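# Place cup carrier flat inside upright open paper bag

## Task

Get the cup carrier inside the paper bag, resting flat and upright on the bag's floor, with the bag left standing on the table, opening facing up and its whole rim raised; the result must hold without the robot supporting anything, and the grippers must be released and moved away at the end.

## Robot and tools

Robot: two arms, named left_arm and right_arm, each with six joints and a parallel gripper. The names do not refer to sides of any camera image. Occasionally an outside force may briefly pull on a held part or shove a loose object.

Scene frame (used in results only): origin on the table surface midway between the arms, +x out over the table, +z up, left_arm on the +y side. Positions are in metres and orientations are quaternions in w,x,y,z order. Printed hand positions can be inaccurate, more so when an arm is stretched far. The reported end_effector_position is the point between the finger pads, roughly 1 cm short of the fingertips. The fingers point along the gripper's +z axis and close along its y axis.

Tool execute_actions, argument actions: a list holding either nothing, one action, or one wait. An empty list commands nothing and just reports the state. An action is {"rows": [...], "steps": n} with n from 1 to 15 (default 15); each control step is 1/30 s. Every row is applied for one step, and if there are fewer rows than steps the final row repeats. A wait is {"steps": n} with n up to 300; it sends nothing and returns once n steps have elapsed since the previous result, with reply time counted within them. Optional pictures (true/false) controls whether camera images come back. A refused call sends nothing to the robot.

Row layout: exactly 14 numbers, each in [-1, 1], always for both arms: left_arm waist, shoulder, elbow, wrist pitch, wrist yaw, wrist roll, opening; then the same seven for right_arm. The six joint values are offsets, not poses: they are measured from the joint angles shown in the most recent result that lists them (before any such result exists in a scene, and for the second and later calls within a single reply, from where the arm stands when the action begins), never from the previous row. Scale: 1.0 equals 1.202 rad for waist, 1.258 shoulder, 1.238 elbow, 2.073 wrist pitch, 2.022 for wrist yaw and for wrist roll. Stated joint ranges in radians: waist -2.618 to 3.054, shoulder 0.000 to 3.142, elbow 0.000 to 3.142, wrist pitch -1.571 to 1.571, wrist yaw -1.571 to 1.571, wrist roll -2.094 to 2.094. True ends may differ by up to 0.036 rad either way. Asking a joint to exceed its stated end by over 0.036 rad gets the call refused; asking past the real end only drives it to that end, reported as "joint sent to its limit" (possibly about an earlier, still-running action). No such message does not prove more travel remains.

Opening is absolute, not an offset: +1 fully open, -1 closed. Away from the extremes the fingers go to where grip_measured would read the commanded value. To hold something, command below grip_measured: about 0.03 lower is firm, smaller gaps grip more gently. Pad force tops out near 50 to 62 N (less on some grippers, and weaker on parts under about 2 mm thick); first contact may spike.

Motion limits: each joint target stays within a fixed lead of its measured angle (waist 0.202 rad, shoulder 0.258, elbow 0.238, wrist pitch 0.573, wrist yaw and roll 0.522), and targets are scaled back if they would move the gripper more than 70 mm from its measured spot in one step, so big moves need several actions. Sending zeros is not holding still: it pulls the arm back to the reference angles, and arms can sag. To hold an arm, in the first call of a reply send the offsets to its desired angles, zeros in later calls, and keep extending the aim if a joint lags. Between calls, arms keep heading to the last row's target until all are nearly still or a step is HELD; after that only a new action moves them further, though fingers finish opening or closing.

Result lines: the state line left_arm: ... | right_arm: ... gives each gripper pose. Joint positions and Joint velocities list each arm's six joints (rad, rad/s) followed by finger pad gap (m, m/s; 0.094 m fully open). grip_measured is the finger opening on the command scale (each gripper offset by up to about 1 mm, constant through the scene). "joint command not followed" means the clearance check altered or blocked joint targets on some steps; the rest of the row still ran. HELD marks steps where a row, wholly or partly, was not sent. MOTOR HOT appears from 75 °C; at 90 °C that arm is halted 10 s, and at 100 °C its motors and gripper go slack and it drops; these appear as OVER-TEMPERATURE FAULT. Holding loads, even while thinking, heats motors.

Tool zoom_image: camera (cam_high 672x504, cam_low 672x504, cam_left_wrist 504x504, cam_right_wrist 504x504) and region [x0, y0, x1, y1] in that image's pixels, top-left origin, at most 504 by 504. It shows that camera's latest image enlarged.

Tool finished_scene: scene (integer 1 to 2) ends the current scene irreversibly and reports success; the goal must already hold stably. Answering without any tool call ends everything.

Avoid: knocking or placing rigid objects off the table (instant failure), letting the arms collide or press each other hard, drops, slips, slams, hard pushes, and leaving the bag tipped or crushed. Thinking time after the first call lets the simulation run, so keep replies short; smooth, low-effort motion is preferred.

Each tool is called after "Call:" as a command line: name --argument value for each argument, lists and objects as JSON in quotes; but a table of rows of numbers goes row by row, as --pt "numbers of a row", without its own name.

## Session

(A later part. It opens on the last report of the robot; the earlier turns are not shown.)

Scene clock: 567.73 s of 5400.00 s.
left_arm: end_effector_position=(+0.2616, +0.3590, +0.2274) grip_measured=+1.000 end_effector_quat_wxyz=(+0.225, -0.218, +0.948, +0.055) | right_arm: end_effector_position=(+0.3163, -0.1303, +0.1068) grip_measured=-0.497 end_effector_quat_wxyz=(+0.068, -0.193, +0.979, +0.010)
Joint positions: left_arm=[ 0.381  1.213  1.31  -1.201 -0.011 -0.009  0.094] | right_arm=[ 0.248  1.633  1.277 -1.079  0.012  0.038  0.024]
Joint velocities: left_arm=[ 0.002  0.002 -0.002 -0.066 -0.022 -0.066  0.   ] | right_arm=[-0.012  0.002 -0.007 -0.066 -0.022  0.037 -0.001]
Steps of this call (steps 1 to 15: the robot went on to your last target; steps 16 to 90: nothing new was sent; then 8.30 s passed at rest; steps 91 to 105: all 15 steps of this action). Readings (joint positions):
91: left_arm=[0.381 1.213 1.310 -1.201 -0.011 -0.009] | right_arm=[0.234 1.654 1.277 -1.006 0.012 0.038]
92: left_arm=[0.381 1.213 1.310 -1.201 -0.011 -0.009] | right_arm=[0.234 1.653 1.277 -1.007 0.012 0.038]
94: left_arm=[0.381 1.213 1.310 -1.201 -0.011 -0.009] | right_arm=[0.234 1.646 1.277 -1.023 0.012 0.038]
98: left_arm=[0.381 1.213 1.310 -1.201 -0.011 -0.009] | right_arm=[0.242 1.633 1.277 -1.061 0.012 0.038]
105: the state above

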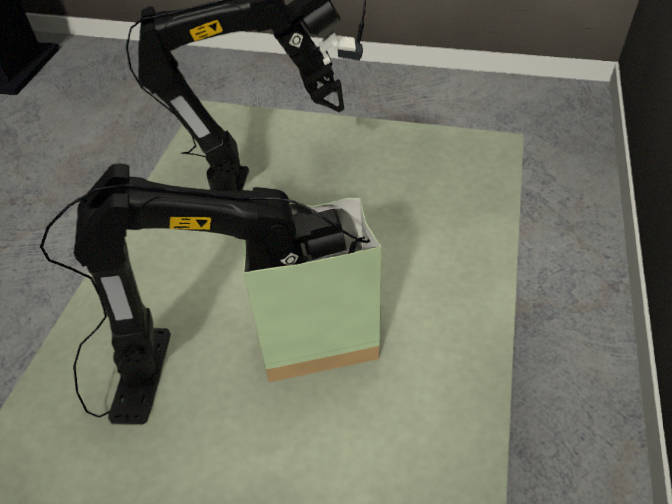

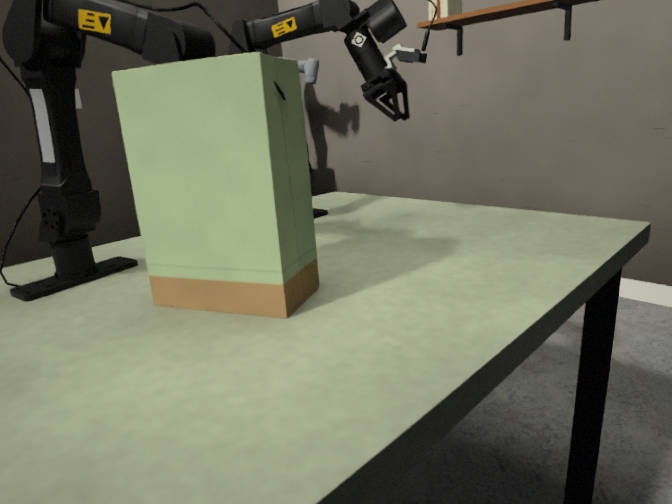

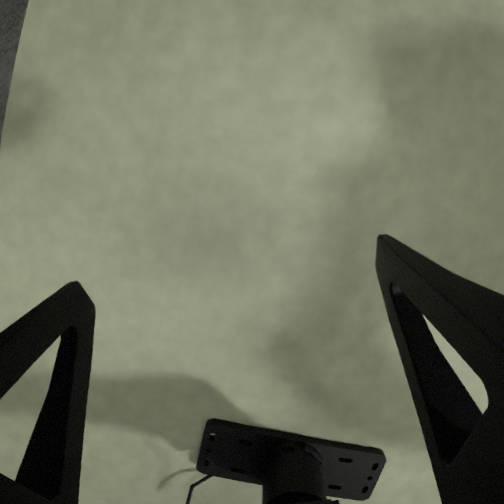

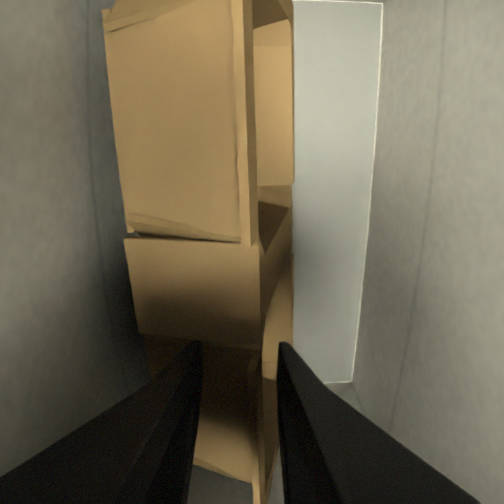

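Call:
execute_actions --actions '[{"rows":[[0,0,0,0,0,0,1,-0.015,0,-0.02,0,0,0,-0.5],[0,0,0,0,0,0,1,-0.02,0,-0.035,0,0,0,-0.5],[0,0,0,0,0,0,1,-0.02,0,-0.035,0,0,0,-0.5],[0,0,0,0,0,0,1,-0.02,0,-0.035,0,0,0,-0.5],[0,0,0,0,0,0,1,-0.02,0,-0.035,0,0,0,-0.5],[0,0,0,0,0,0,1,-0.02,0,-0.035,0,0,0,-0.5],[0,0,0,0,0,0,1,-0.02,0,-0.035,0,0,0,-0.5],[0,0,0,0,0,0,1,-0.02,0,-0.035,0,0,0,-0.7],[0,0,0,0,0,0,1,-0.02,0,-0.035,0,0,0,-0.8],[0,0,0,0,0,0,1,-0.02,0,-0.035,0,0,0,-0.9],[0,0,0,0,0,0,1,-0.02,0,-0.035,0,0,0,-1]],"steps":15}]' --pictures false

Call:
execute_actions --actions '[{"steps":12}]'

Scene clock: 576.13 s of 5400.00 s.
left_arm: end_effector_position=(+0.2616, +0.3590, +0.2274) grip_measured=+1.000 end_effector_quat_wxyz=(+0.225, -0.218, +0.948, +0.055) | right_arm: end_effector_position=(+0.3089, -0.1334, +0.1016) grip_measured=-0.923 end_effector_quat_wxyz=(+0.053, -0.186, +0.981, +0.021)
Joint positions: left_arm=[ 0.381  1.213  1.31  -1.201 -0.011 -0.009  0.094] | right_arm=[ 0.232  1.627  1.252 -1.084 -0.017  0.038  0.004]
Joint velocities: left_arm=[-0.022  0.007  0.007 -0.022 -0.022 -0.007  0.   ] | right_arm=[-0.007 -0.012 -0.002  0.081  0.007 -0.022  0.   ]
Steps of this call (steps 1 to 15: the robot went on to your last target; steps 16 to 90: nothing new was sent; then 4.90 s passed at rest; steps 91 to 105: all 15 steps of this action). Readings (joint positions):
91: left_arm=[0.381 1.213 1.310 -1.201 -0.011 -0.009] | right_arm=[0.247 1.633 1.277 -1.082 0.012 0.038]
92: left_arm=[0.381 1.213 1.310 -1.201 -0.011 -0.009] | right_arm=[0.245 1.633 1.273 -1.080 0.012 0.038]
94: left_arm=[0.381 1.213 1.310 -1.201 -0.011 -0.009] | right_arm=[0.238 1.633 1.260 -1.080 0.012 0.038]
98: left_arm=[0.381 1.213 1.310 -1.201 -0.011 -0.009] | right_arm=[0.235 1.633 1.252 -1.078 0.005 0.038]
105: the state above

Scene clock: 576.53 s of 5400.00 s.
left_arm: end_effector_position=(+0.2616, +0.3590, +0.2274) grip_measured=+1.000 end_effector_quat_wxyz=(+0.225, -0.218, +0.948, +0.055) | right_arm: end_effector_position=(+0.3089, -0.1335, +0.1016) grip_measured=-0.923 end_effector_quat_wxyz=(+0.053, -0.186, +0.981, +0.021)
Joint positions: left_arm=[ 0.381  1.213  1.31  -1.201 -0.011 -0.009  0.094] | right_arm=[ 0.232  1.627  1.252 -1.084 -0.017  0.038  0.004]
Joint velocities: left_arm=[ 0.002 -0.002 -0.002 -0.022  0.037  0.007  0.   ] | right_arm=[ 0.002 -0.002 -0.007 -0.037 -0.022  0.022  0.001]
Steps of this call (steps 1 to 12: the robot went on to your last target). Readings (joint positions):
1: left_arm=[0.381 1.213 1.310 -1.201 -0.011 -0.009] | right_arm=[0.232 1.627 1.252 -1.084 -0.017 0.038]
2: left_arm=[0.381 1.213 1.310 -1.201 -0.011 -0.009] | right_arm=[0.232 1.627 1.252 -1.084 -0.017 0.038]
4: left_arm=[0.381 1.213 1.310 -1.201 -0.011 -0.009] | right_arm=[0.232 1.627 1.252 -1.084 -0.017 0.038]
8: left_arm=[0.381 1.213 1.310 -1.201 -0.011 -0.009] | right_arm=[0.232 1.627 1.252 -1.084 -0.017 0.038]
12: the state above

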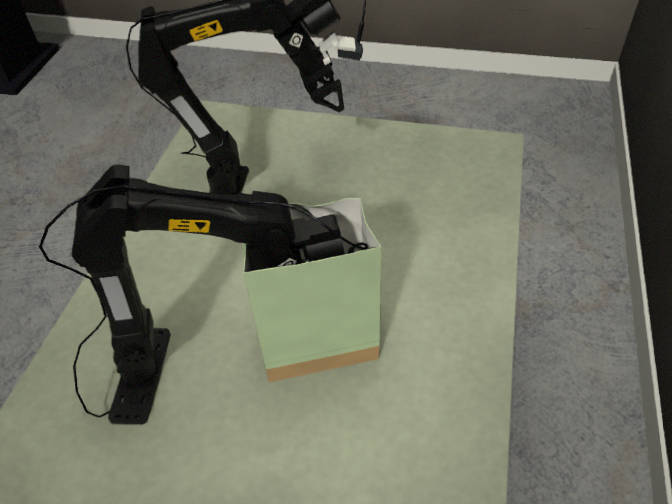

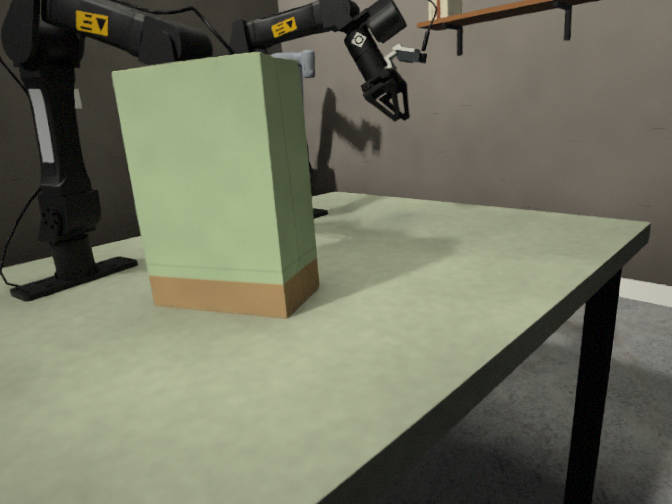

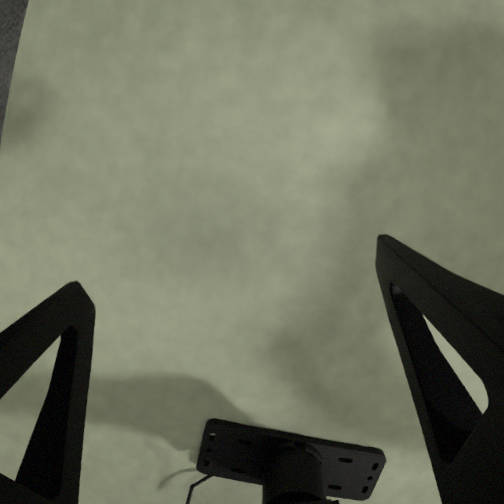

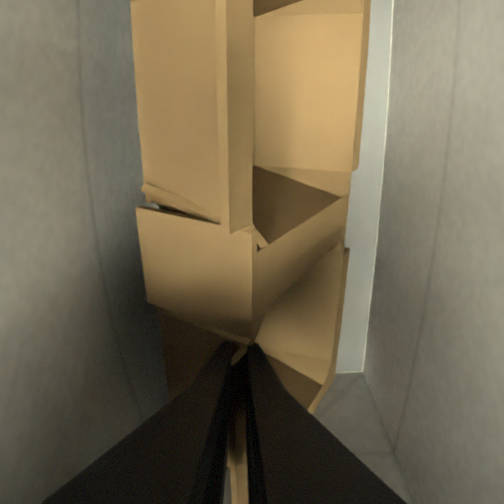

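Call:
execute_actions --actions '[{"rows":[[0,0,0,0,0,0,1,0.01,0,0,0,-0.01,0,-0.96],[0,0,0,0,0,0,1,0.02,0,0,0,-0.02,0,-0.96],[0,0,0,0,0,0,1,0.03,0,0,0,-0.03,0,-0.96],[0,0,0,0,0,0,1,0.035,0,0,0,-0.04,0,-0.96],[0,0,0,0,0,0,1,0.035,0,0,0,-0.05,0,-0.96],[0,0,0,0,0,0,1,0.035,0,0,0,-0.05,0,-0.96],[0,0,0,0,0,0,1,0.035,0,0,0,-0.05,0,-0.96],[0,0,0,0,0,0,1,0.035,0,0,0,-0.05,0,-0.96],[0,0,0,0,0,0,1,0.035,0,0,0,-0.05,0,-0.96],[0,0,0,0,0,0,1,0.035,0,0,0,-0.05,0,-0.85],[0,0,0,0,0,0,1,0.035,0,0,0,-0.05,0,-0.75],[0,0,0,0,0,0,1,0.035,0,0,0,-0.05,0,-0.65]],"steps":15}]' --pictures false

Call:
execute_actions --actions '[{"steps":15}]'

Scene clock: 589.17 s of 5400.00 s.
left_arm: end_effector_position=(+0.2616, +0.3590, +0.2274) grip_measured=+1.000 end_effector_quat_wxyz=(+0.225, -0.218, +0.948, +0.055) | right_arm: end_effector_position=(+0.2988, -0.1124, +0.1023) grip_measured=-0.653 end_effector_quat_wxyz=(+0.043, -0.203, +0.976, +0.059)
Joint positions: left_arm=[ 0.381  1.213  1.31  -1.201 -0.011 -0.009  0.094] | right_arm=[ 0.263  1.627  1.252 -1.084 -0.094  0.038  0.016]
Joint velocities: left_arm=[-0.032  0.002 -0.007 -0.007 -0.007 -0.007  0.   ] | right_arm=[-0.017 -0.007 -0.002  0.022 -0.125 -0.022  0.002]
Steps of this call (steps 1 to 15: the robot went on to your last target; steps 16 to 90: nothing new was sent; then 9.13 s passed at rest; steps 91 to 105: all 15 steps of this action). Readings (joint positions):
91: left_arm=[0.381 1.213 1.310 -1.201 -0.011 -0.009] | right_arm=[0.232 1.627 1.252 -1.084 -0.020 0.038]
92: left_arm=[0.381 1.213 1.310 -1.201 -0.011 -0.009] | right_arm=[0.234 1.627 1.252 -1.084 -0.024 0.038]
94: left_arm=[0.381 1.213 1.310 -1.201 -0.011 -0.009] | right_arm=[0.245 1.627 1.252 -1.084 -0.031 0.038]
98: left_arm=[0.381 1.213 1.310 -1.201 -0.011 -0.009] | right_arm=[0.261 1.627 1.252 -1.084 -0.059 0.038]
105: the state above

Scene clock: 589.67 s of 5400.00 s.
left_arm: end_effector_position=(+0.2616, +0.3590, +0.2274) grip_measured=+1.000 end_effector_quat_wxyz=(+0.225, -0.218, +0.948, +0.055) | right_arm: end_effector_position=(+0.2979, -0.1106, +0.1025) grip_measured=-0.653 end_effector_quat_wxyz=(+0.042, -0.203, +0.976, +0.064)
Joint positions: left_arm=[ 0.381  1.213  1.31  -1.201 -0.011 -0.009  0.094] | right_arm=[ 0.263  1.627  1.252 -1.084 -0.105  0.038  0.016]
Joint velocities: left_arm=[-0.007 -0.017 -0.002 -0.037 -0.066 -0.037  0.   ] | right_arm=[ 0.002  0.002 -0.002  0.051  0.022  0.051 -0.001]
Steps of this call (steps 1 to 15: the robot went on to your last target). Readings (joint positions):
1: left_arm=[0.381 1.213 1.310 -1.201 -0.011 -0.009] | right_arm=[0.263 1.627 1.252 -1.084 -0.096 0.038]
2: left_arm=[0.381 1.213 1.310 -1.201 -0.011 -0.009] | right_arm=[0.263 1.627 1.252 -1.084 -0.098 0.038]
4: left_arm=[0.381 1.213 1.310 -1.201 -0.011 -0.009] | right_arm=[0.263 1.627 1.252 -1.084 -0.101 0.038]
8: left_arm=[0.381 1.213 1.310 -1.201 -0.011 -0.009] | right_arm=[0.263 1.627 1.252 -1.084 -0.104 0.038]
15: the state above

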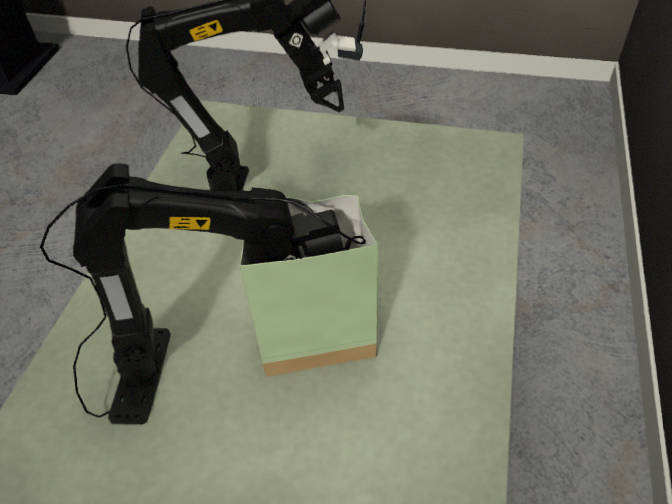

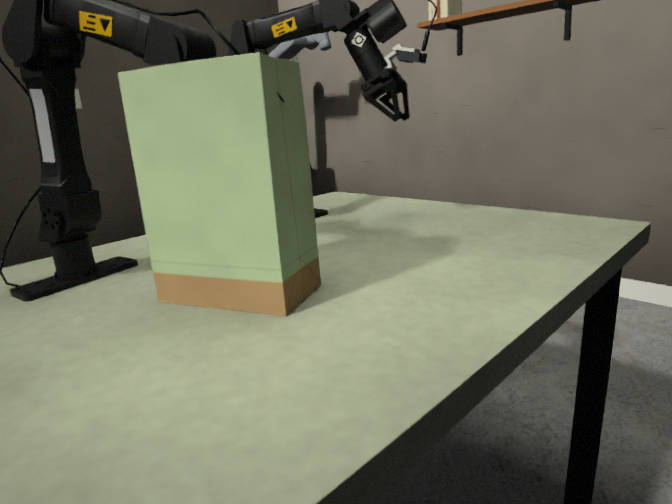

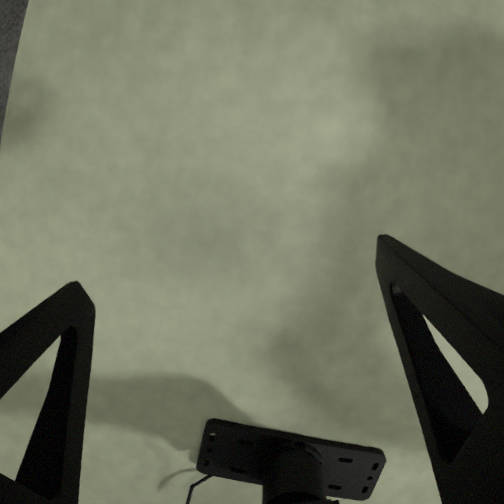

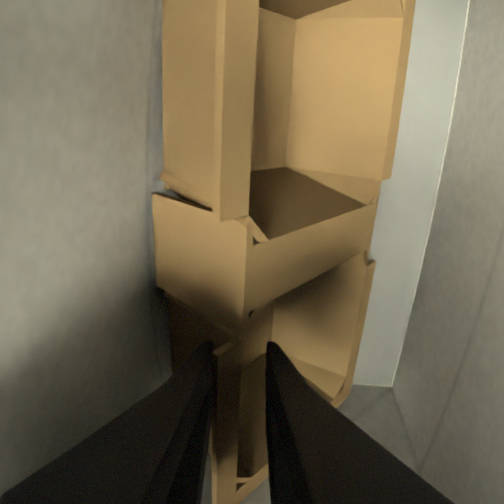

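Call:
execute_actions --actions '[{"rows":[[0,0,0,0,0,0,1,0,0,0.03,0,0,0,-0.65],[0,0,0,0,0,0,1,0,0,0.05,0,0,0,-0.65],[0,0,0,0,0,0,1,0,0,0.07,-0.01,0,0,-0.65],[0,0,0,0,0,0,1,0,0,0.08,-0.02,0,0,-0.65],[0,0,0,0,0,0,1,0,0,0.08,-0.03,0,0,-0.65],[0,0,0,0,0,0,1,0,0,0.08,-0.03,0,0,-0.65],[0,0,0,0,0,0,1,0,0,0.08,-0.03,0,0,-0.65],[0,0,0,0,0,0,1,0,0,0.08,-0.03,0,0,-0.65],[0,0,0,0,0,0,1,0,0,0.08,-0.03,0,0,-0.65],[0,0,0,0,0,0,1,0,0,0.08,-0.03,0,0,-1]],"steps":15}]' --pictures false

Call:
execute_actions --actions '[{"steps":15}]'

Scene clock: 599.17 s of 5400.00 s.
left_arm: end_effector_position=(+0.2616, +0.3590, +0.2274) grip_measured=+1.000 end_effector_quat_wxyz=(+0.225, -0.218, +0.948, +0.055) | right_arm: end_effector_position=(+0.3078, -0.1058, +0.1230) grip_measured=-0.997 end_effector_quat_wxyz=(+0.060, -0.204, +0.975, +0.069)
Joint positions: left_arm=[ 0.381  1.213  1.31  -1.201 -0.011 -0.009  0.094] | right_arm=[ 0.263  1.627  1.329 -1.124 -0.106  0.038  0.   ]
Joint velocities: left_arm=[-0.002 -0.012  0.017 -0.007 -0.037  0.007  0.   ] | right_arm=[ 0.007  0.007  0.007 -0.037  0.037 -0.066 -0.001]
Steps of this call (steps 1 to 15: the robot went on to your last target; steps 16 to 90: nothing new was sent; then 6.00 s passed at rest; steps 91 to 105: all 15 steps of this action). Readings (joint positions):
91: left_arm=[0.381 1.213 1.310 -1.201 -0.011 -0.009] | right_arm=[0.263 1.627 1.252 -1.084 -0.106 0.038]
92: left_arm=[0.381 1.213 1.310 -1.201 -0.011 -0.009] | right_arm=[0.263 1.627 1.256 -1.086 -0.106 0.038]
94: left_arm=[0.381 1.213 1.310 -1.201 -0.011 -0.009] | right_arm=[0.263 1.627 1.282 -1.096 -0.106 0.038]
98: left_arm=[0.381 1.213 1.310 -1.201 -0.011 -0.009] | right_arm=[0.263 1.627 1.328 -1.106 -0.106 0.038]
105: the state above

Scene clock: 599.67 s of 5400.00 s.
left_arm: end_effector_position=(+0.2616, +0.3590, +0.2274) grip_measured=+1.000 end_effector_quat_wxyz=(+0.225, -0.218, +0.948, +0.055) | right_arm: end_effector_position=(+0.3068, -0.1063, +0.1228) grip_measured=-0.997 end_effector_quat_wxyz=(+0.058, -0.204, +0.975, +0.068)
Joint positions: left_arm=[ 0.381  1.213  1.31  -1.201 -0.011 -0.009  0.094] | right_arm=[ 0.263  1.627  1.329 -1.128 -0.106  0.038  0.   ]
Joint velocities: left_arm=[ 0.002  0.007  0.007  0.037 -0.037  0.022  0.   ] | right_arm=[ 0.002  0.002  0.002  0.022 -0.037 -0.007 -0.   ]
Steps of this call (steps 1 to 15: the robot went on to your last target). Readings (joint positions):
1: left_arm=[0.381 1.213 1.310 -1.201 -0.011 -0.009] | right_arm=[0.263 1.627 1.329 -1.125 -0.106 0.038]
2: left_arm=[0.381 1.213 1.310 -1.201 -0.011 -0.009] | right_arm=[0.263 1.627 1.329 -1.125 -0.106 0.038]
4: left_arm=[0.381 1.213 1.310 -1.201 -0.011 -0.009] | right_arm=[0.263 1.627 1.329 -1.127 -0.106 0.038]
8: left_arm=[0.381 1.213 1.310 -1.201 -0.011 -0.009] | right_arm=[0.263 1.627 1.329 -1.128 -0.106 0.038]
15: the state above
All arms were judged still, so your last target was given up. Only a new action makes them travel on or press farther. Fingers that are still opening or closing keep moving.

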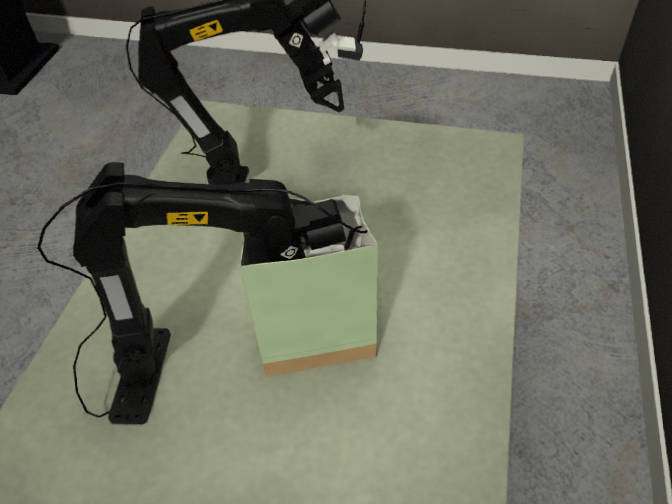

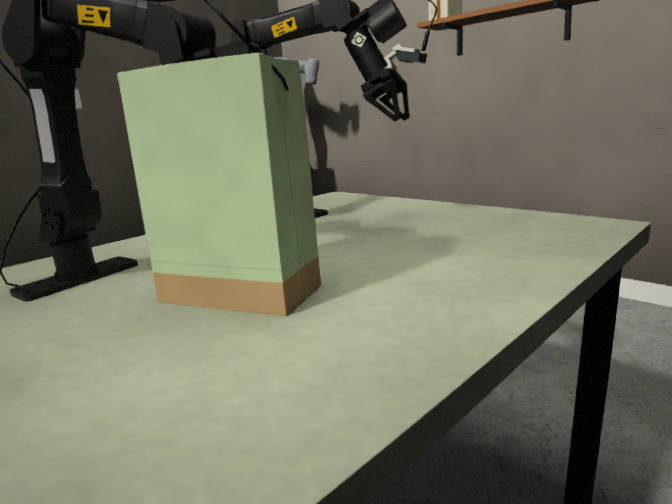

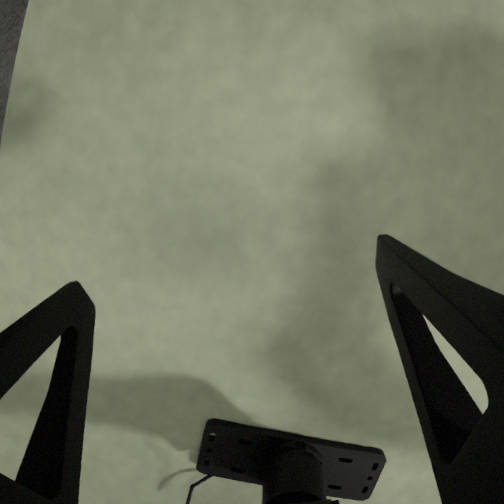

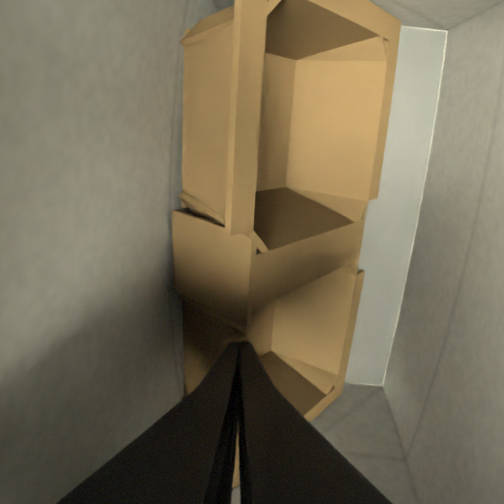

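Call:
execute_actions --actions '[{"rows":[[0,0,0,0,0,0,1,-0.01,0,-0.01,0,0,0,-1],[0,0,0,0,0,0,1,-0.015,0,-0.02,0.01,0,0,-1],[0,0,0,0,0,0,1,-0.015,0,-0.03,0.015,0,0,-1],[0,0,0,0,0,0,1,-0.015,0,-0.04,0.02,0,0,-1],[0,0,0,0,0,0,1,-0.015,0,-0.05,0.025,0,0,-1],[0,0,0,0,0,0,1,-0.015,0,-0.06,0.03,0,0,-1],[0,0,0,0,0,0,1,-0.015,0,-0.07,0.035,0,0,-1],[0,0,0,0,0,0,1,-0.015,0,-0.08,0.04,0,0,-1],[0,0,0,0,0,0,1,-0.015,0,-0.09,0.045,0,0,-1],[0,0,0,0,0,0,1,-0.015,0,-0.1,0.05,0,0,-1],[0,0,0,0,0,0,1,-0.015,0,-0.11,0.055,0,0,-1]],"steps":15}]' --pictures false

Call:
execute_actions --actions '[{"steps":12}]'

Scene clock: 615.80 s of 5400.00 s.
left_arm: end_effector_position=(+0.2616, +0.3590, +0.2274) grip_measured=+1.000 end_effector_quat_wxyz=(+0.225, -0.218, +0.948, +0.055) | right_arm: end_effector_position=(+0.2942, -0.1151, +0.0901) grip_measured=-0.997 end_effector_quat_wxyz=(+0.035, -0.199, +0.977, +0.063)
Joint positions: left_arm=[ 0.381  1.213  1.31  -1.201 -0.011 -0.009  0.094] | right_arm=[ 0.255  1.627  1.204 -1.05  -0.106  0.038  0.   ]
Joint velocities: left_arm=[-0.002 -0.012  0.022 -0.037  0.037  0.037  0.   ] | right_arm=[ 0.002 -0.007 -0.017  0.081  0.022 -0.066  0.   ]
Steps of this call (steps 1 to 90: nothing new was sent; then 12.63 s passed at rest; steps 91 to 105: all 15 steps of this action). Readings (joint positions):
91: left_arm=[0.381 1.213 1.310 -1.201 -0.011 -0.009] | right_arm=[0.263 1.627 1.329 -1.128 -0.106 0.038]
92: left_arm=[0.381 1.213 1.310 -1.201 -0.011 -0.009] | right_arm=[0.262 1.627 1.329 -1.128 -0.106 0.038]
94: left_arm=[0.381 1.213 1.310 -1.201 -0.011 -0.009] | right_arm=[0.258 1.627 1.319 -1.117 -0.106 0.038]
98: left_arm=[0.381 1.213 1.310 -1.201 -0.011 -0.009] | right_arm=[0.255 1.627 1.268 -1.089 -0.106 0.038]
105: the state above

Scene clock: 616.20 s of 5400.00 s.
left_arm: end_effector_position=(+0.2616, +0.3590, +0.2274) grip_measured=+1.000 end_effector_quat_wxyz=(+0.225, -0.218, +0.948, +0.055) | right_arm: end_effector_position=(+0.2982, -0.1133, +0.0906) grip_measured=-0.997 end_effector_quat_wxyz=(+0.044, -0.199, +0.977, +0.065)
Joint positions: left_arm=[ 0.381  1.213  1.31  -1.201 -0.011 -0.009  0.094] | right_arm=[ 0.255  1.627  1.204 -1.032 -0.106  0.038  0.   ]
Joint velocities: left_arm=[-0.017 -0.007 -0.022  0.037 -0.066 -0.007  0.   ] | right_arm=[-0.012 -0.017  0.002 -0.007 -0.007 -0.037  0.001]
Steps of this call (steps 1 to 12: the robot went on to your last target). Readings (joint positions):
1: left_arm=[0.381 1.213 1.310 -1.201 -0.011 -0.009] | right_arm=[0.255 1.627 1.204 -1.047 -0.106 0.038]
2: left_arm=[0.381 1.213 1.310 -1.201 -0.011 -0.009] | right_arm=[0.255 1.627 1.204 -1.043 -0.106 0.038]
4: left_arm=[0.381 1.213 1.310 -1.201 -0.011 -0.009] | right_arm=[0.255 1.627 1.204 -1.038 -0.106 0.038]
8: left_arm=[0.381 1.213 1.310 -1.201 -0.011 -0.009] | right_arm=[0.255 1.627 1.204 -1.034 -0.106 0.038]
12: the state above

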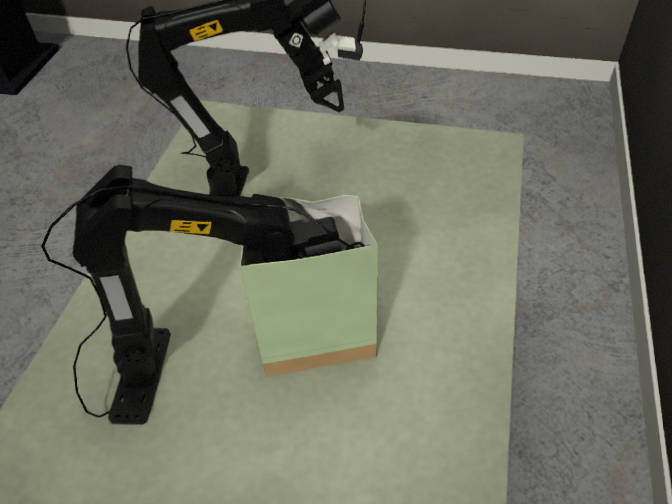

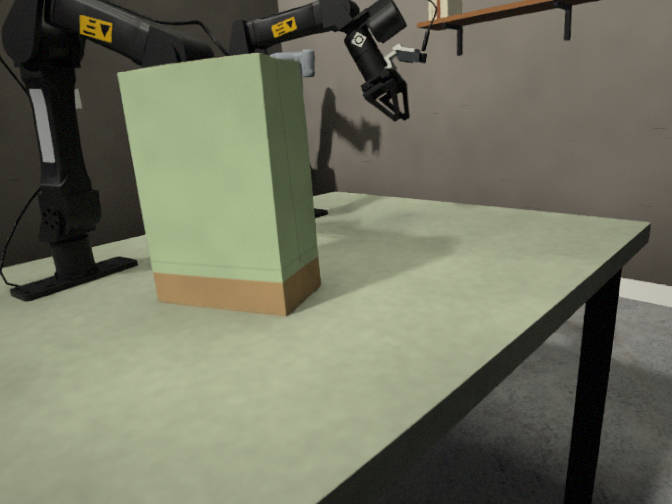

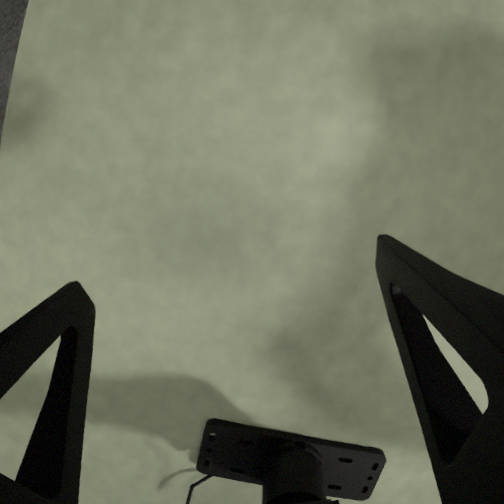

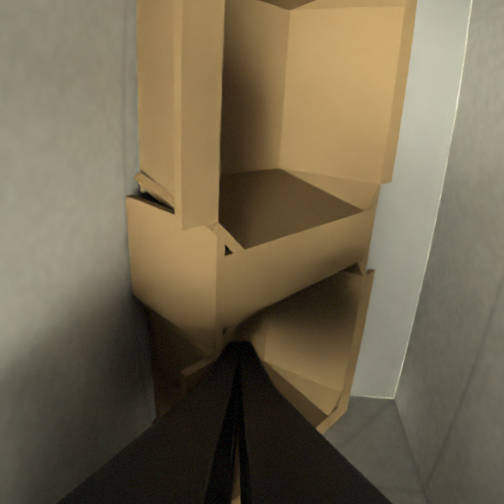

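Call:
execute_actions --actions '[{"rows":[[0,0,0,0,0,0,1,0,0.005,-0.01,0.01,0.01,0,-1],[0,0,0,0,0,0,1,0,0.01,-0.02,0.02,0.02,0,-1],[0,0,0,0,0,0,1,0,0.015,-0.03,0.03,0.03,0,-1],[0,0,0,0,0,0,1,0,0.02,-0.04,0.04,0.04,0,-1],[0,0,0,0,0,0,1,0,0.025,-0.05,0.05,0.05,0,-1],[0,0,0,0,0,0,1,0,0.03,-0.06,0.06,0.06,0,-1],[0,0,0,0,0,0,1,0,0.035,-0.07,0.065,0.06,0,-1],[0,0,0,0,0,0,1,0,0.04,-0.08,0.07,0.06,0,-1],[0,0,0,0,0,0,1,0,0.045,-0.09,0.075,0.06,0,-1],[0,0,0,0,0,0,1,0,0.05,-0.1,0.08,0.06,0,-1]],"steps":15}]' --pictures false

Call:
execute_actions --actions '[{"steps":12}]'

Scene clock: 631.50 s of 5400.00 s.
left_arm: end_effector_position=(+0.2616, +0.3590, +0.2274) grip_measured=+1.000 end_effector_quat_wxyz=(+0.225, -0.218, +0.948, +0.055) | right_arm: end_effector_position=(+0.2988, -0.1336, +0.0441) grip_measured=-0.997 end_effector_quat_wxyz=(+0.032, -0.197, +0.980, +0.008)
Joint positions: left_arm=[ 0.381  1.213  1.31  -1.201 -0.011 -0.009  0.094] | right_arm=[ 0.255  1.687  1.087 -0.904 -0.     0.038  0.   ]
Joint velocities: left_arm=[-0.002 -0.012 -0.007 -0.037  0.022 -0.051  0.   ] | right_arm=[ 0.012 -0.022  0.007 -0.022  0.037 -0.022  0.001]
Steps of this call (steps 1 to 30: the robot went on to your last target; steps 31 to 90: nothing new was sent; then 11.80 s passed at rest; steps 91 to 105: all 15 steps of this action). Readings (joint positions):
91: left_arm=[0.381 1.213 1.310 -1.201 -0.011 -0.009] | right_arm=[0.255 1.627 1.204 -1.032 -0.104 0.038]
92: left_arm=[0.381 1.213 1.310 -1.201 -0.011 -0.009] | right_arm=[0.255 1.627 1.203 -1.029 -0.099 0.038]
94: left_arm=[0.381 1.213 1.310 -1.201 -0.011 -0.009] | right_arm=[0.255 1.627 1.192 -1.008 -0.080 0.038]
98: left_arm=[0.381 1.213 1.310 -1.201 -0.011 -0.009] | right_arm=[0.255 1.647 1.147 -0.952 -0.031 0.038]
105: the state above

Scene clock: 631.90 s of 5400.00 s.
left_arm: end_effector_position=(+0.2616, +0.3590, +0.2274) grip_measured=+1.000 end_effector_quat_wxyz=(+0.225, -0.218, +0.948, +0.055) | right_arm: end_effector_position=(+0.3034, -0.1329, +0.0445) grip_measured=-0.997 end_effector_quat_wxyz=(+0.042, -0.196, +0.980, +0.007)
Joint positions: left_arm=[ 0.381  1.213  1.31  -1.201 -0.011 -0.009  0.094] | right_arm=[ 0.255  1.687  1.087 -0.886  0.007  0.038  0.   ]
Joint velocities: left_arm=[-0.002  0.007 -0.012  0.007 -0.051 -0.081  0.   ] | right_arm=[ 0.022 -0.002 -0.002 -0.051  0.007  0.037 -0.001]
Steps of this call (steps 1 to 12: the robot went on to your last target). Readings (joint positions):
1: left_arm=[0.381 1.213 1.310 -1.201 -0.011 -0.009] | right_arm=[0.255 1.687 1.087 -0.901 0.002 0.038]
2: left_arm=[0.381 1.213 1.310 -1.201 -0.011 -0.009] | right_arm=[0.255 1.687 1.087 -0.896 0.003 0.038]
4: left_arm=[0.381 1.213 1.310 -1.201 -0.011 -0.009] | right_arm=[0.255 1.687 1.087 -0.892 0.005 0.038]
8: left_arm=[0.381 1.213 1.310 -1.201 -0.011 -0.009] | right_arm=[0.255 1.687 1.087 -0.887 0.007 0.038]
12: the state above

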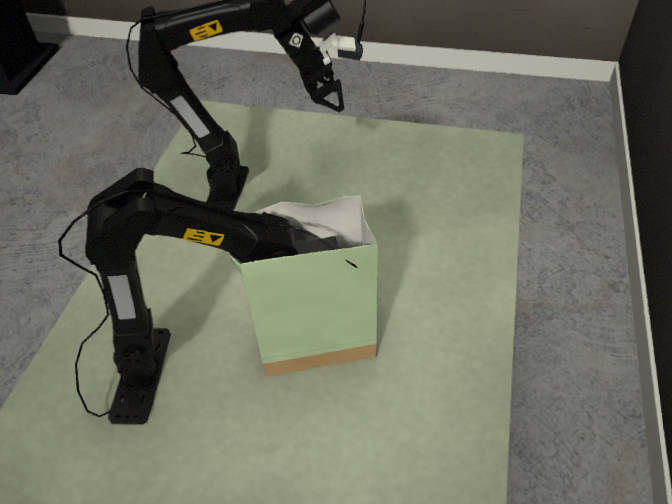

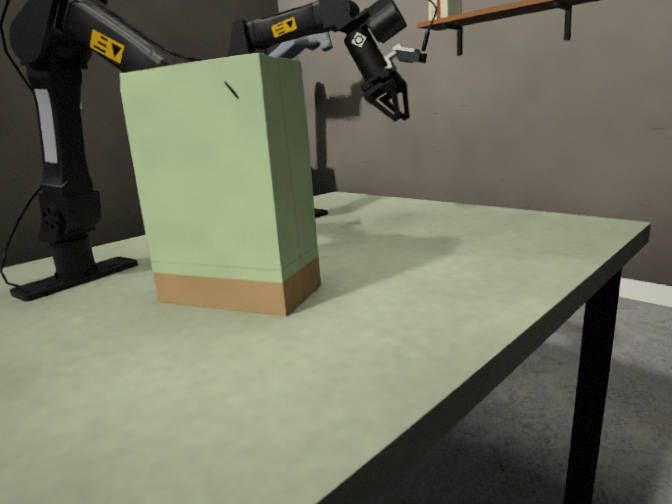

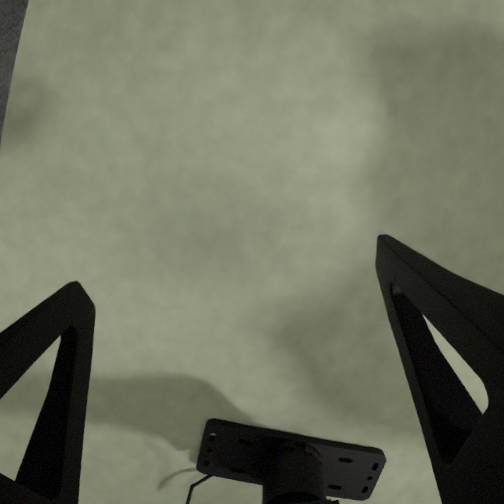

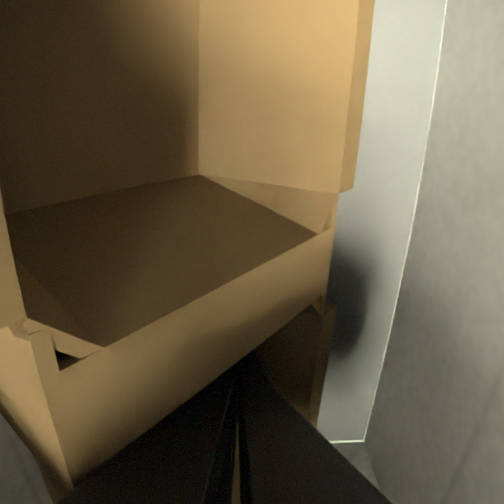

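Call:
execute_actions --actions '[{"rows":[[0,0,0,0,0,0,1,0,0.01,-0.01,0.01,0.01,0,-1],[0,0,0,0,0,0,1,0,0.02,-0.02,0.015,0.01,0,-1],[0,0,0,0,0,0,1,0,0.03,-0.03,0.02,0.02,0,-1],[0,0,0,0,0,0,1,0,0.03,-0.04,0.025,0.03,0,-1],[0,0,0,0,0,0,1,0,0.03,-0.04,0.03,0.04,0,-1],[0,0,0,0,0,0,1,0,0.03,-0.04,0.03,0.05,0,-1],[0,0,0,0,0,0,1,0,0.03,-0.04,0.03,0.06,0,-1],[0,0,0,0,0,0,1,0,0.03,-0.04,0.03,0.07,0,-1]],"steps":15}]' --pictures false

Call:
execute_actions --actions '[{"steps":12}]'

Scene clock: 643.80 s of 5400.00 s.
left_arm: end_effector_position=(+0.2616, +0.3590, +0.2274) grip_measured=+1.000 end_effector_quat_wxyz=(+0.225, -0.218, +0.948, +0.055) | right_arm: end_effector_position=(+0.3038, -0.1402, +0.0363) grip_measured=-0.997 end_effector_quat_wxyz=(+0.040, -0.195, +0.980, -0.014)
Joint positions: left_arm=[ 0.381  1.213  1.31  -1.201 -0.011 -0.009  0.094] | right_arm=[ 0.255  1.701  1.069 -0.867  0.046  0.04   0.   ]
Joint velocities: left_arm=[-0.012 -0.002 -0.012 -0.022  0.007  0.022  0.   ] | right_arm=[ 0.012  0.007 -0.012 -0.051  0.051  0.007 -0.   ]
Steps of this call (steps 1 to 30: the robot went on to your last target; steps 31 to 90: nothing new was sent; then 8.40 s passed at rest; steps 91 to 105: all 15 steps of this action). Readings (joint positions):
91: left_arm=[0.381 1.213 1.310 -1.201 -0.011 -0.009] | right_arm=[0.255 1.687 1.087 -0.886 0.009 0.038]
92: left_arm=[0.381 1.213 1.310 -1.201 -0.011 -0.009] | right_arm=[0.255 1.688 1.087 -0.885 0.011 0.038]
94: left_arm=[0.381 1.213 1.310 -1.201 -0.011 -0.009] | right_arm=[0.255 1.696 1.080 -0.873 0.022 0.038]
98: left_arm=[0.381 1.213 1.310 -1.201 -0.011 -0.009] | right_arm=[0.255 1.701 1.069 -0.867 0.041 0.040]
105: the state above

Scene clock: 644.20 s of 5400.00 s.
left_arm: end_effector_position=(+0.2616, +0.3590, +0.2274) grip_measured=+1.000 end_effector_quat_wxyz=(+0.225, -0.218, +0.948, +0.055) | right_arm: end_effector_position=(+0.3038, -0.1402, +0.0363) grip_measured=-0.997 end_effector_quat_wxyz=(+0.040, -0.195, +0.980, -0.014)
Joint positions: left_arm=[ 0.381  1.213  1.31  -1.201 -0.011 -0.009  0.094] | right_arm=[ 0.255  1.701  1.069 -0.867  0.046  0.04   0.   ]
Joint velocities: left_arm=[ 0.002  0.002 -0.002  0.022 -0.022 -0.022  0.   ] | right_arm=[ 0.012  0.007  0.007  0.007 -0.081  0.007  0.001]
Steps of this call (steps 1 to 12: the robot went on to your last target). Readings (joint positions):
1: left_arm=[0.381 1.213 1.310 -1.201 -0.011 -0.009] | right_arm=[0.255 1.701 1.069 -0.867 0.046 0.040]
2: left_arm=[0.381 1.213 1.310 -1.201 -0.011 -0.009] | right_arm=[0.255 1.701 1.069 -0.867 0.046 0.040]
4: left_arm=[0.381 1.213 1.310 -1.201 -0.011 -0.009] | right_arm=[0.255 1.701 1.069 -0.867 0.046 0.040]
8: left_arm=[0.381 1.213 1.310 -1.201 -0.011 -0.009] | right_arm=[0.255 1.701 1.069 -0.867 0.046 0.040]
12: the state above

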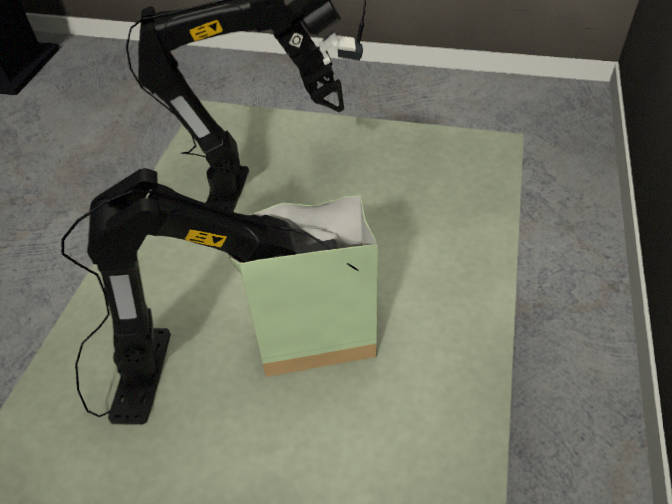

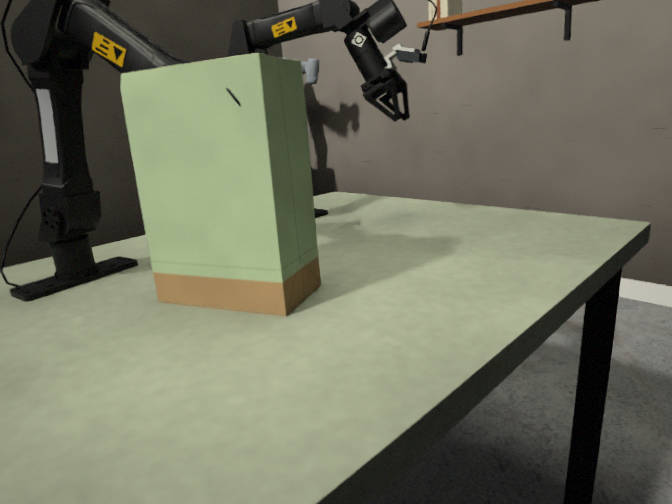

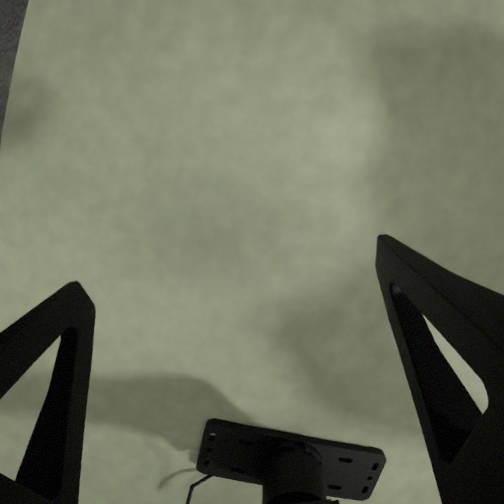

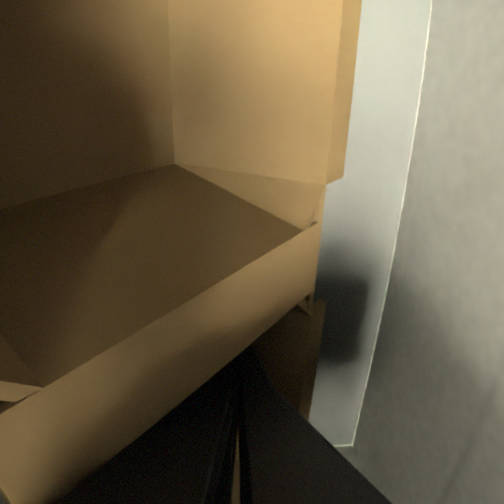

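Call:
execute_actions --actions '[{"rows":[[0,0,0,0,0,0,1,-0.01,0,0,0,0.02,0,-1],[0,0,0,0,0,0,1,-0.02,0,0,0,0.03,0,-1],[0,0,0,0,0,0,1,-0.03,0,0,0,0.04,0,-1],[0,0,0,0,0,0,1,-0.04,0,0,0,0.05,0,-1],[0,0,0,0,0,0,1,-0.05,0,0,0,0.05,0,-1],[0,0,0,0,0,0,1,-0.06,0,0,0,0.05,0,-1],[0,0,0,0,0,0,1,-0.07,0,0,0,0.05,0,-1]],"steps":15}]'

Scene clock: 649.87 s of 5400.00 s.
left_arm: end_effector_position=(+0.2616, +0.3590, +0.2274) grip_measured=+1.000 end_effector_quat_wxyz=(+0.225, -0.218, +0.948, +0.055) | right_arm: end_effector_position=(+0.3116, -0.1708, +0.0409) grip_measured=-0.997 end_effector_quat_wxyz=(+0.042, -0.157, +0.986, -0.039)
Joint positions: left_arm=[ 0.381  1.213  1.31  -1.201 -0.011 -0.009  0.094] | right_arm=[ 0.18   1.686  1.069 -0.887  0.093  0.04   0.   ]
Joint velocities: left_arm=[ 0.007  0.002  0.007 -0.051  0.051  0.037  0.   ] | right_arm=[-0.007 -0.012  0.002 -0.066  0.051  0.037 -0.001]
Steps of this call (steps 1 to 15: the robot went on to your last target; steps 16 to 90: nothing new was sent; then 2.17 s passed at rest; steps 91 to 105: all 15 steps of this action). Readings (joint positions):
91: left_arm=[0.381 1.213 1.310 -1.201 -0.011 -0.009] | right_arm=[0.255 1.699 1.069 -0.869 0.042 0.040]
92: left_arm=[0.381 1.213 1.310 -1.201 -0.011 -0.009] | right_arm=[0.255 1.698 1.069 -0.869 0.043 0.040]
94: left_arm=[0.381 1.213 1.310 -1.201 -0.011 -0.009] | right_arm=[0.246 1.698 1.069 -0.871 0.048 0.040]
98: left_arm=[0.381 1.213 1.310 -1.201 -0.011 -0.009] | right_arm=[0.201 1.688 1.069 -0.882 0.065 0.040]
105: the state above

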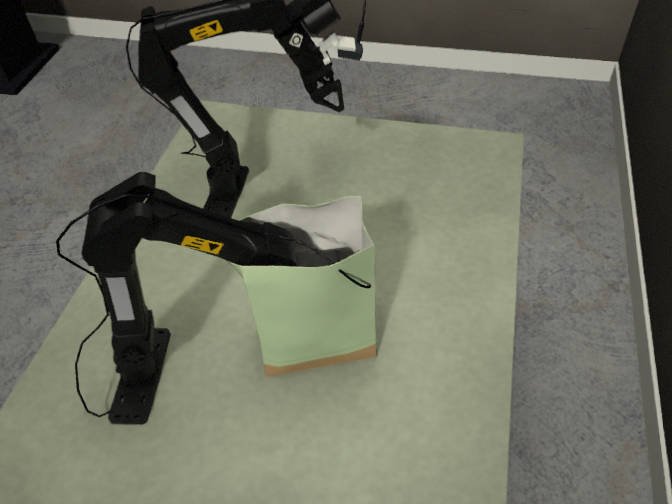

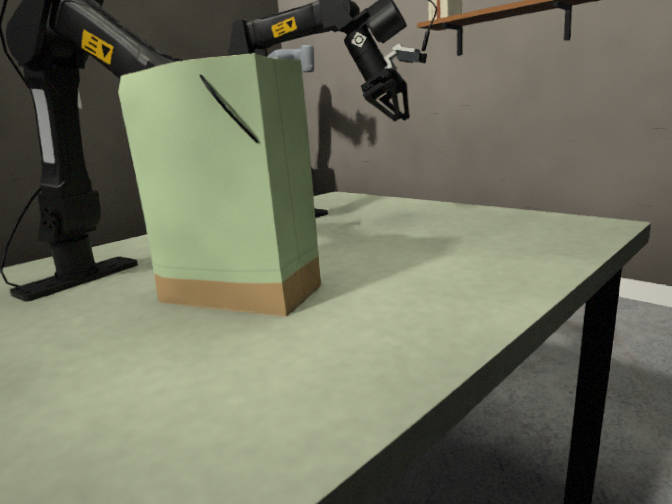

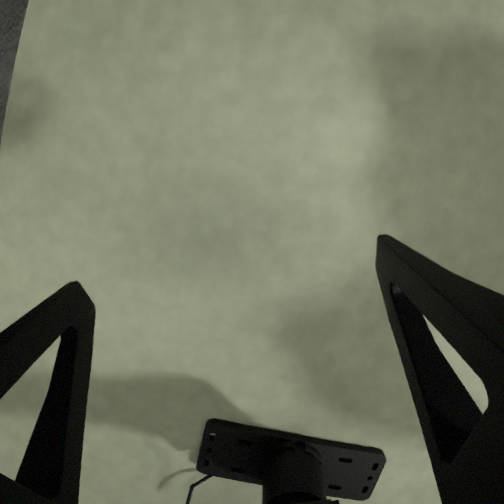

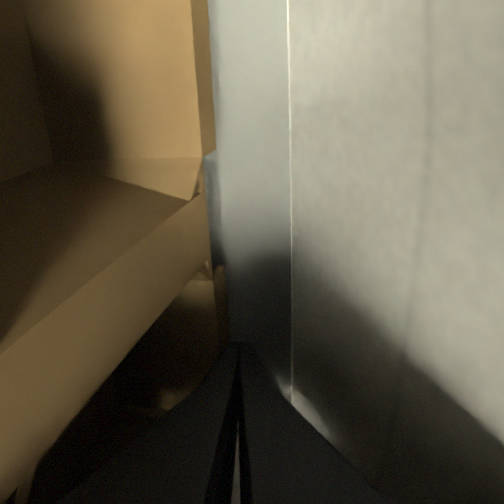

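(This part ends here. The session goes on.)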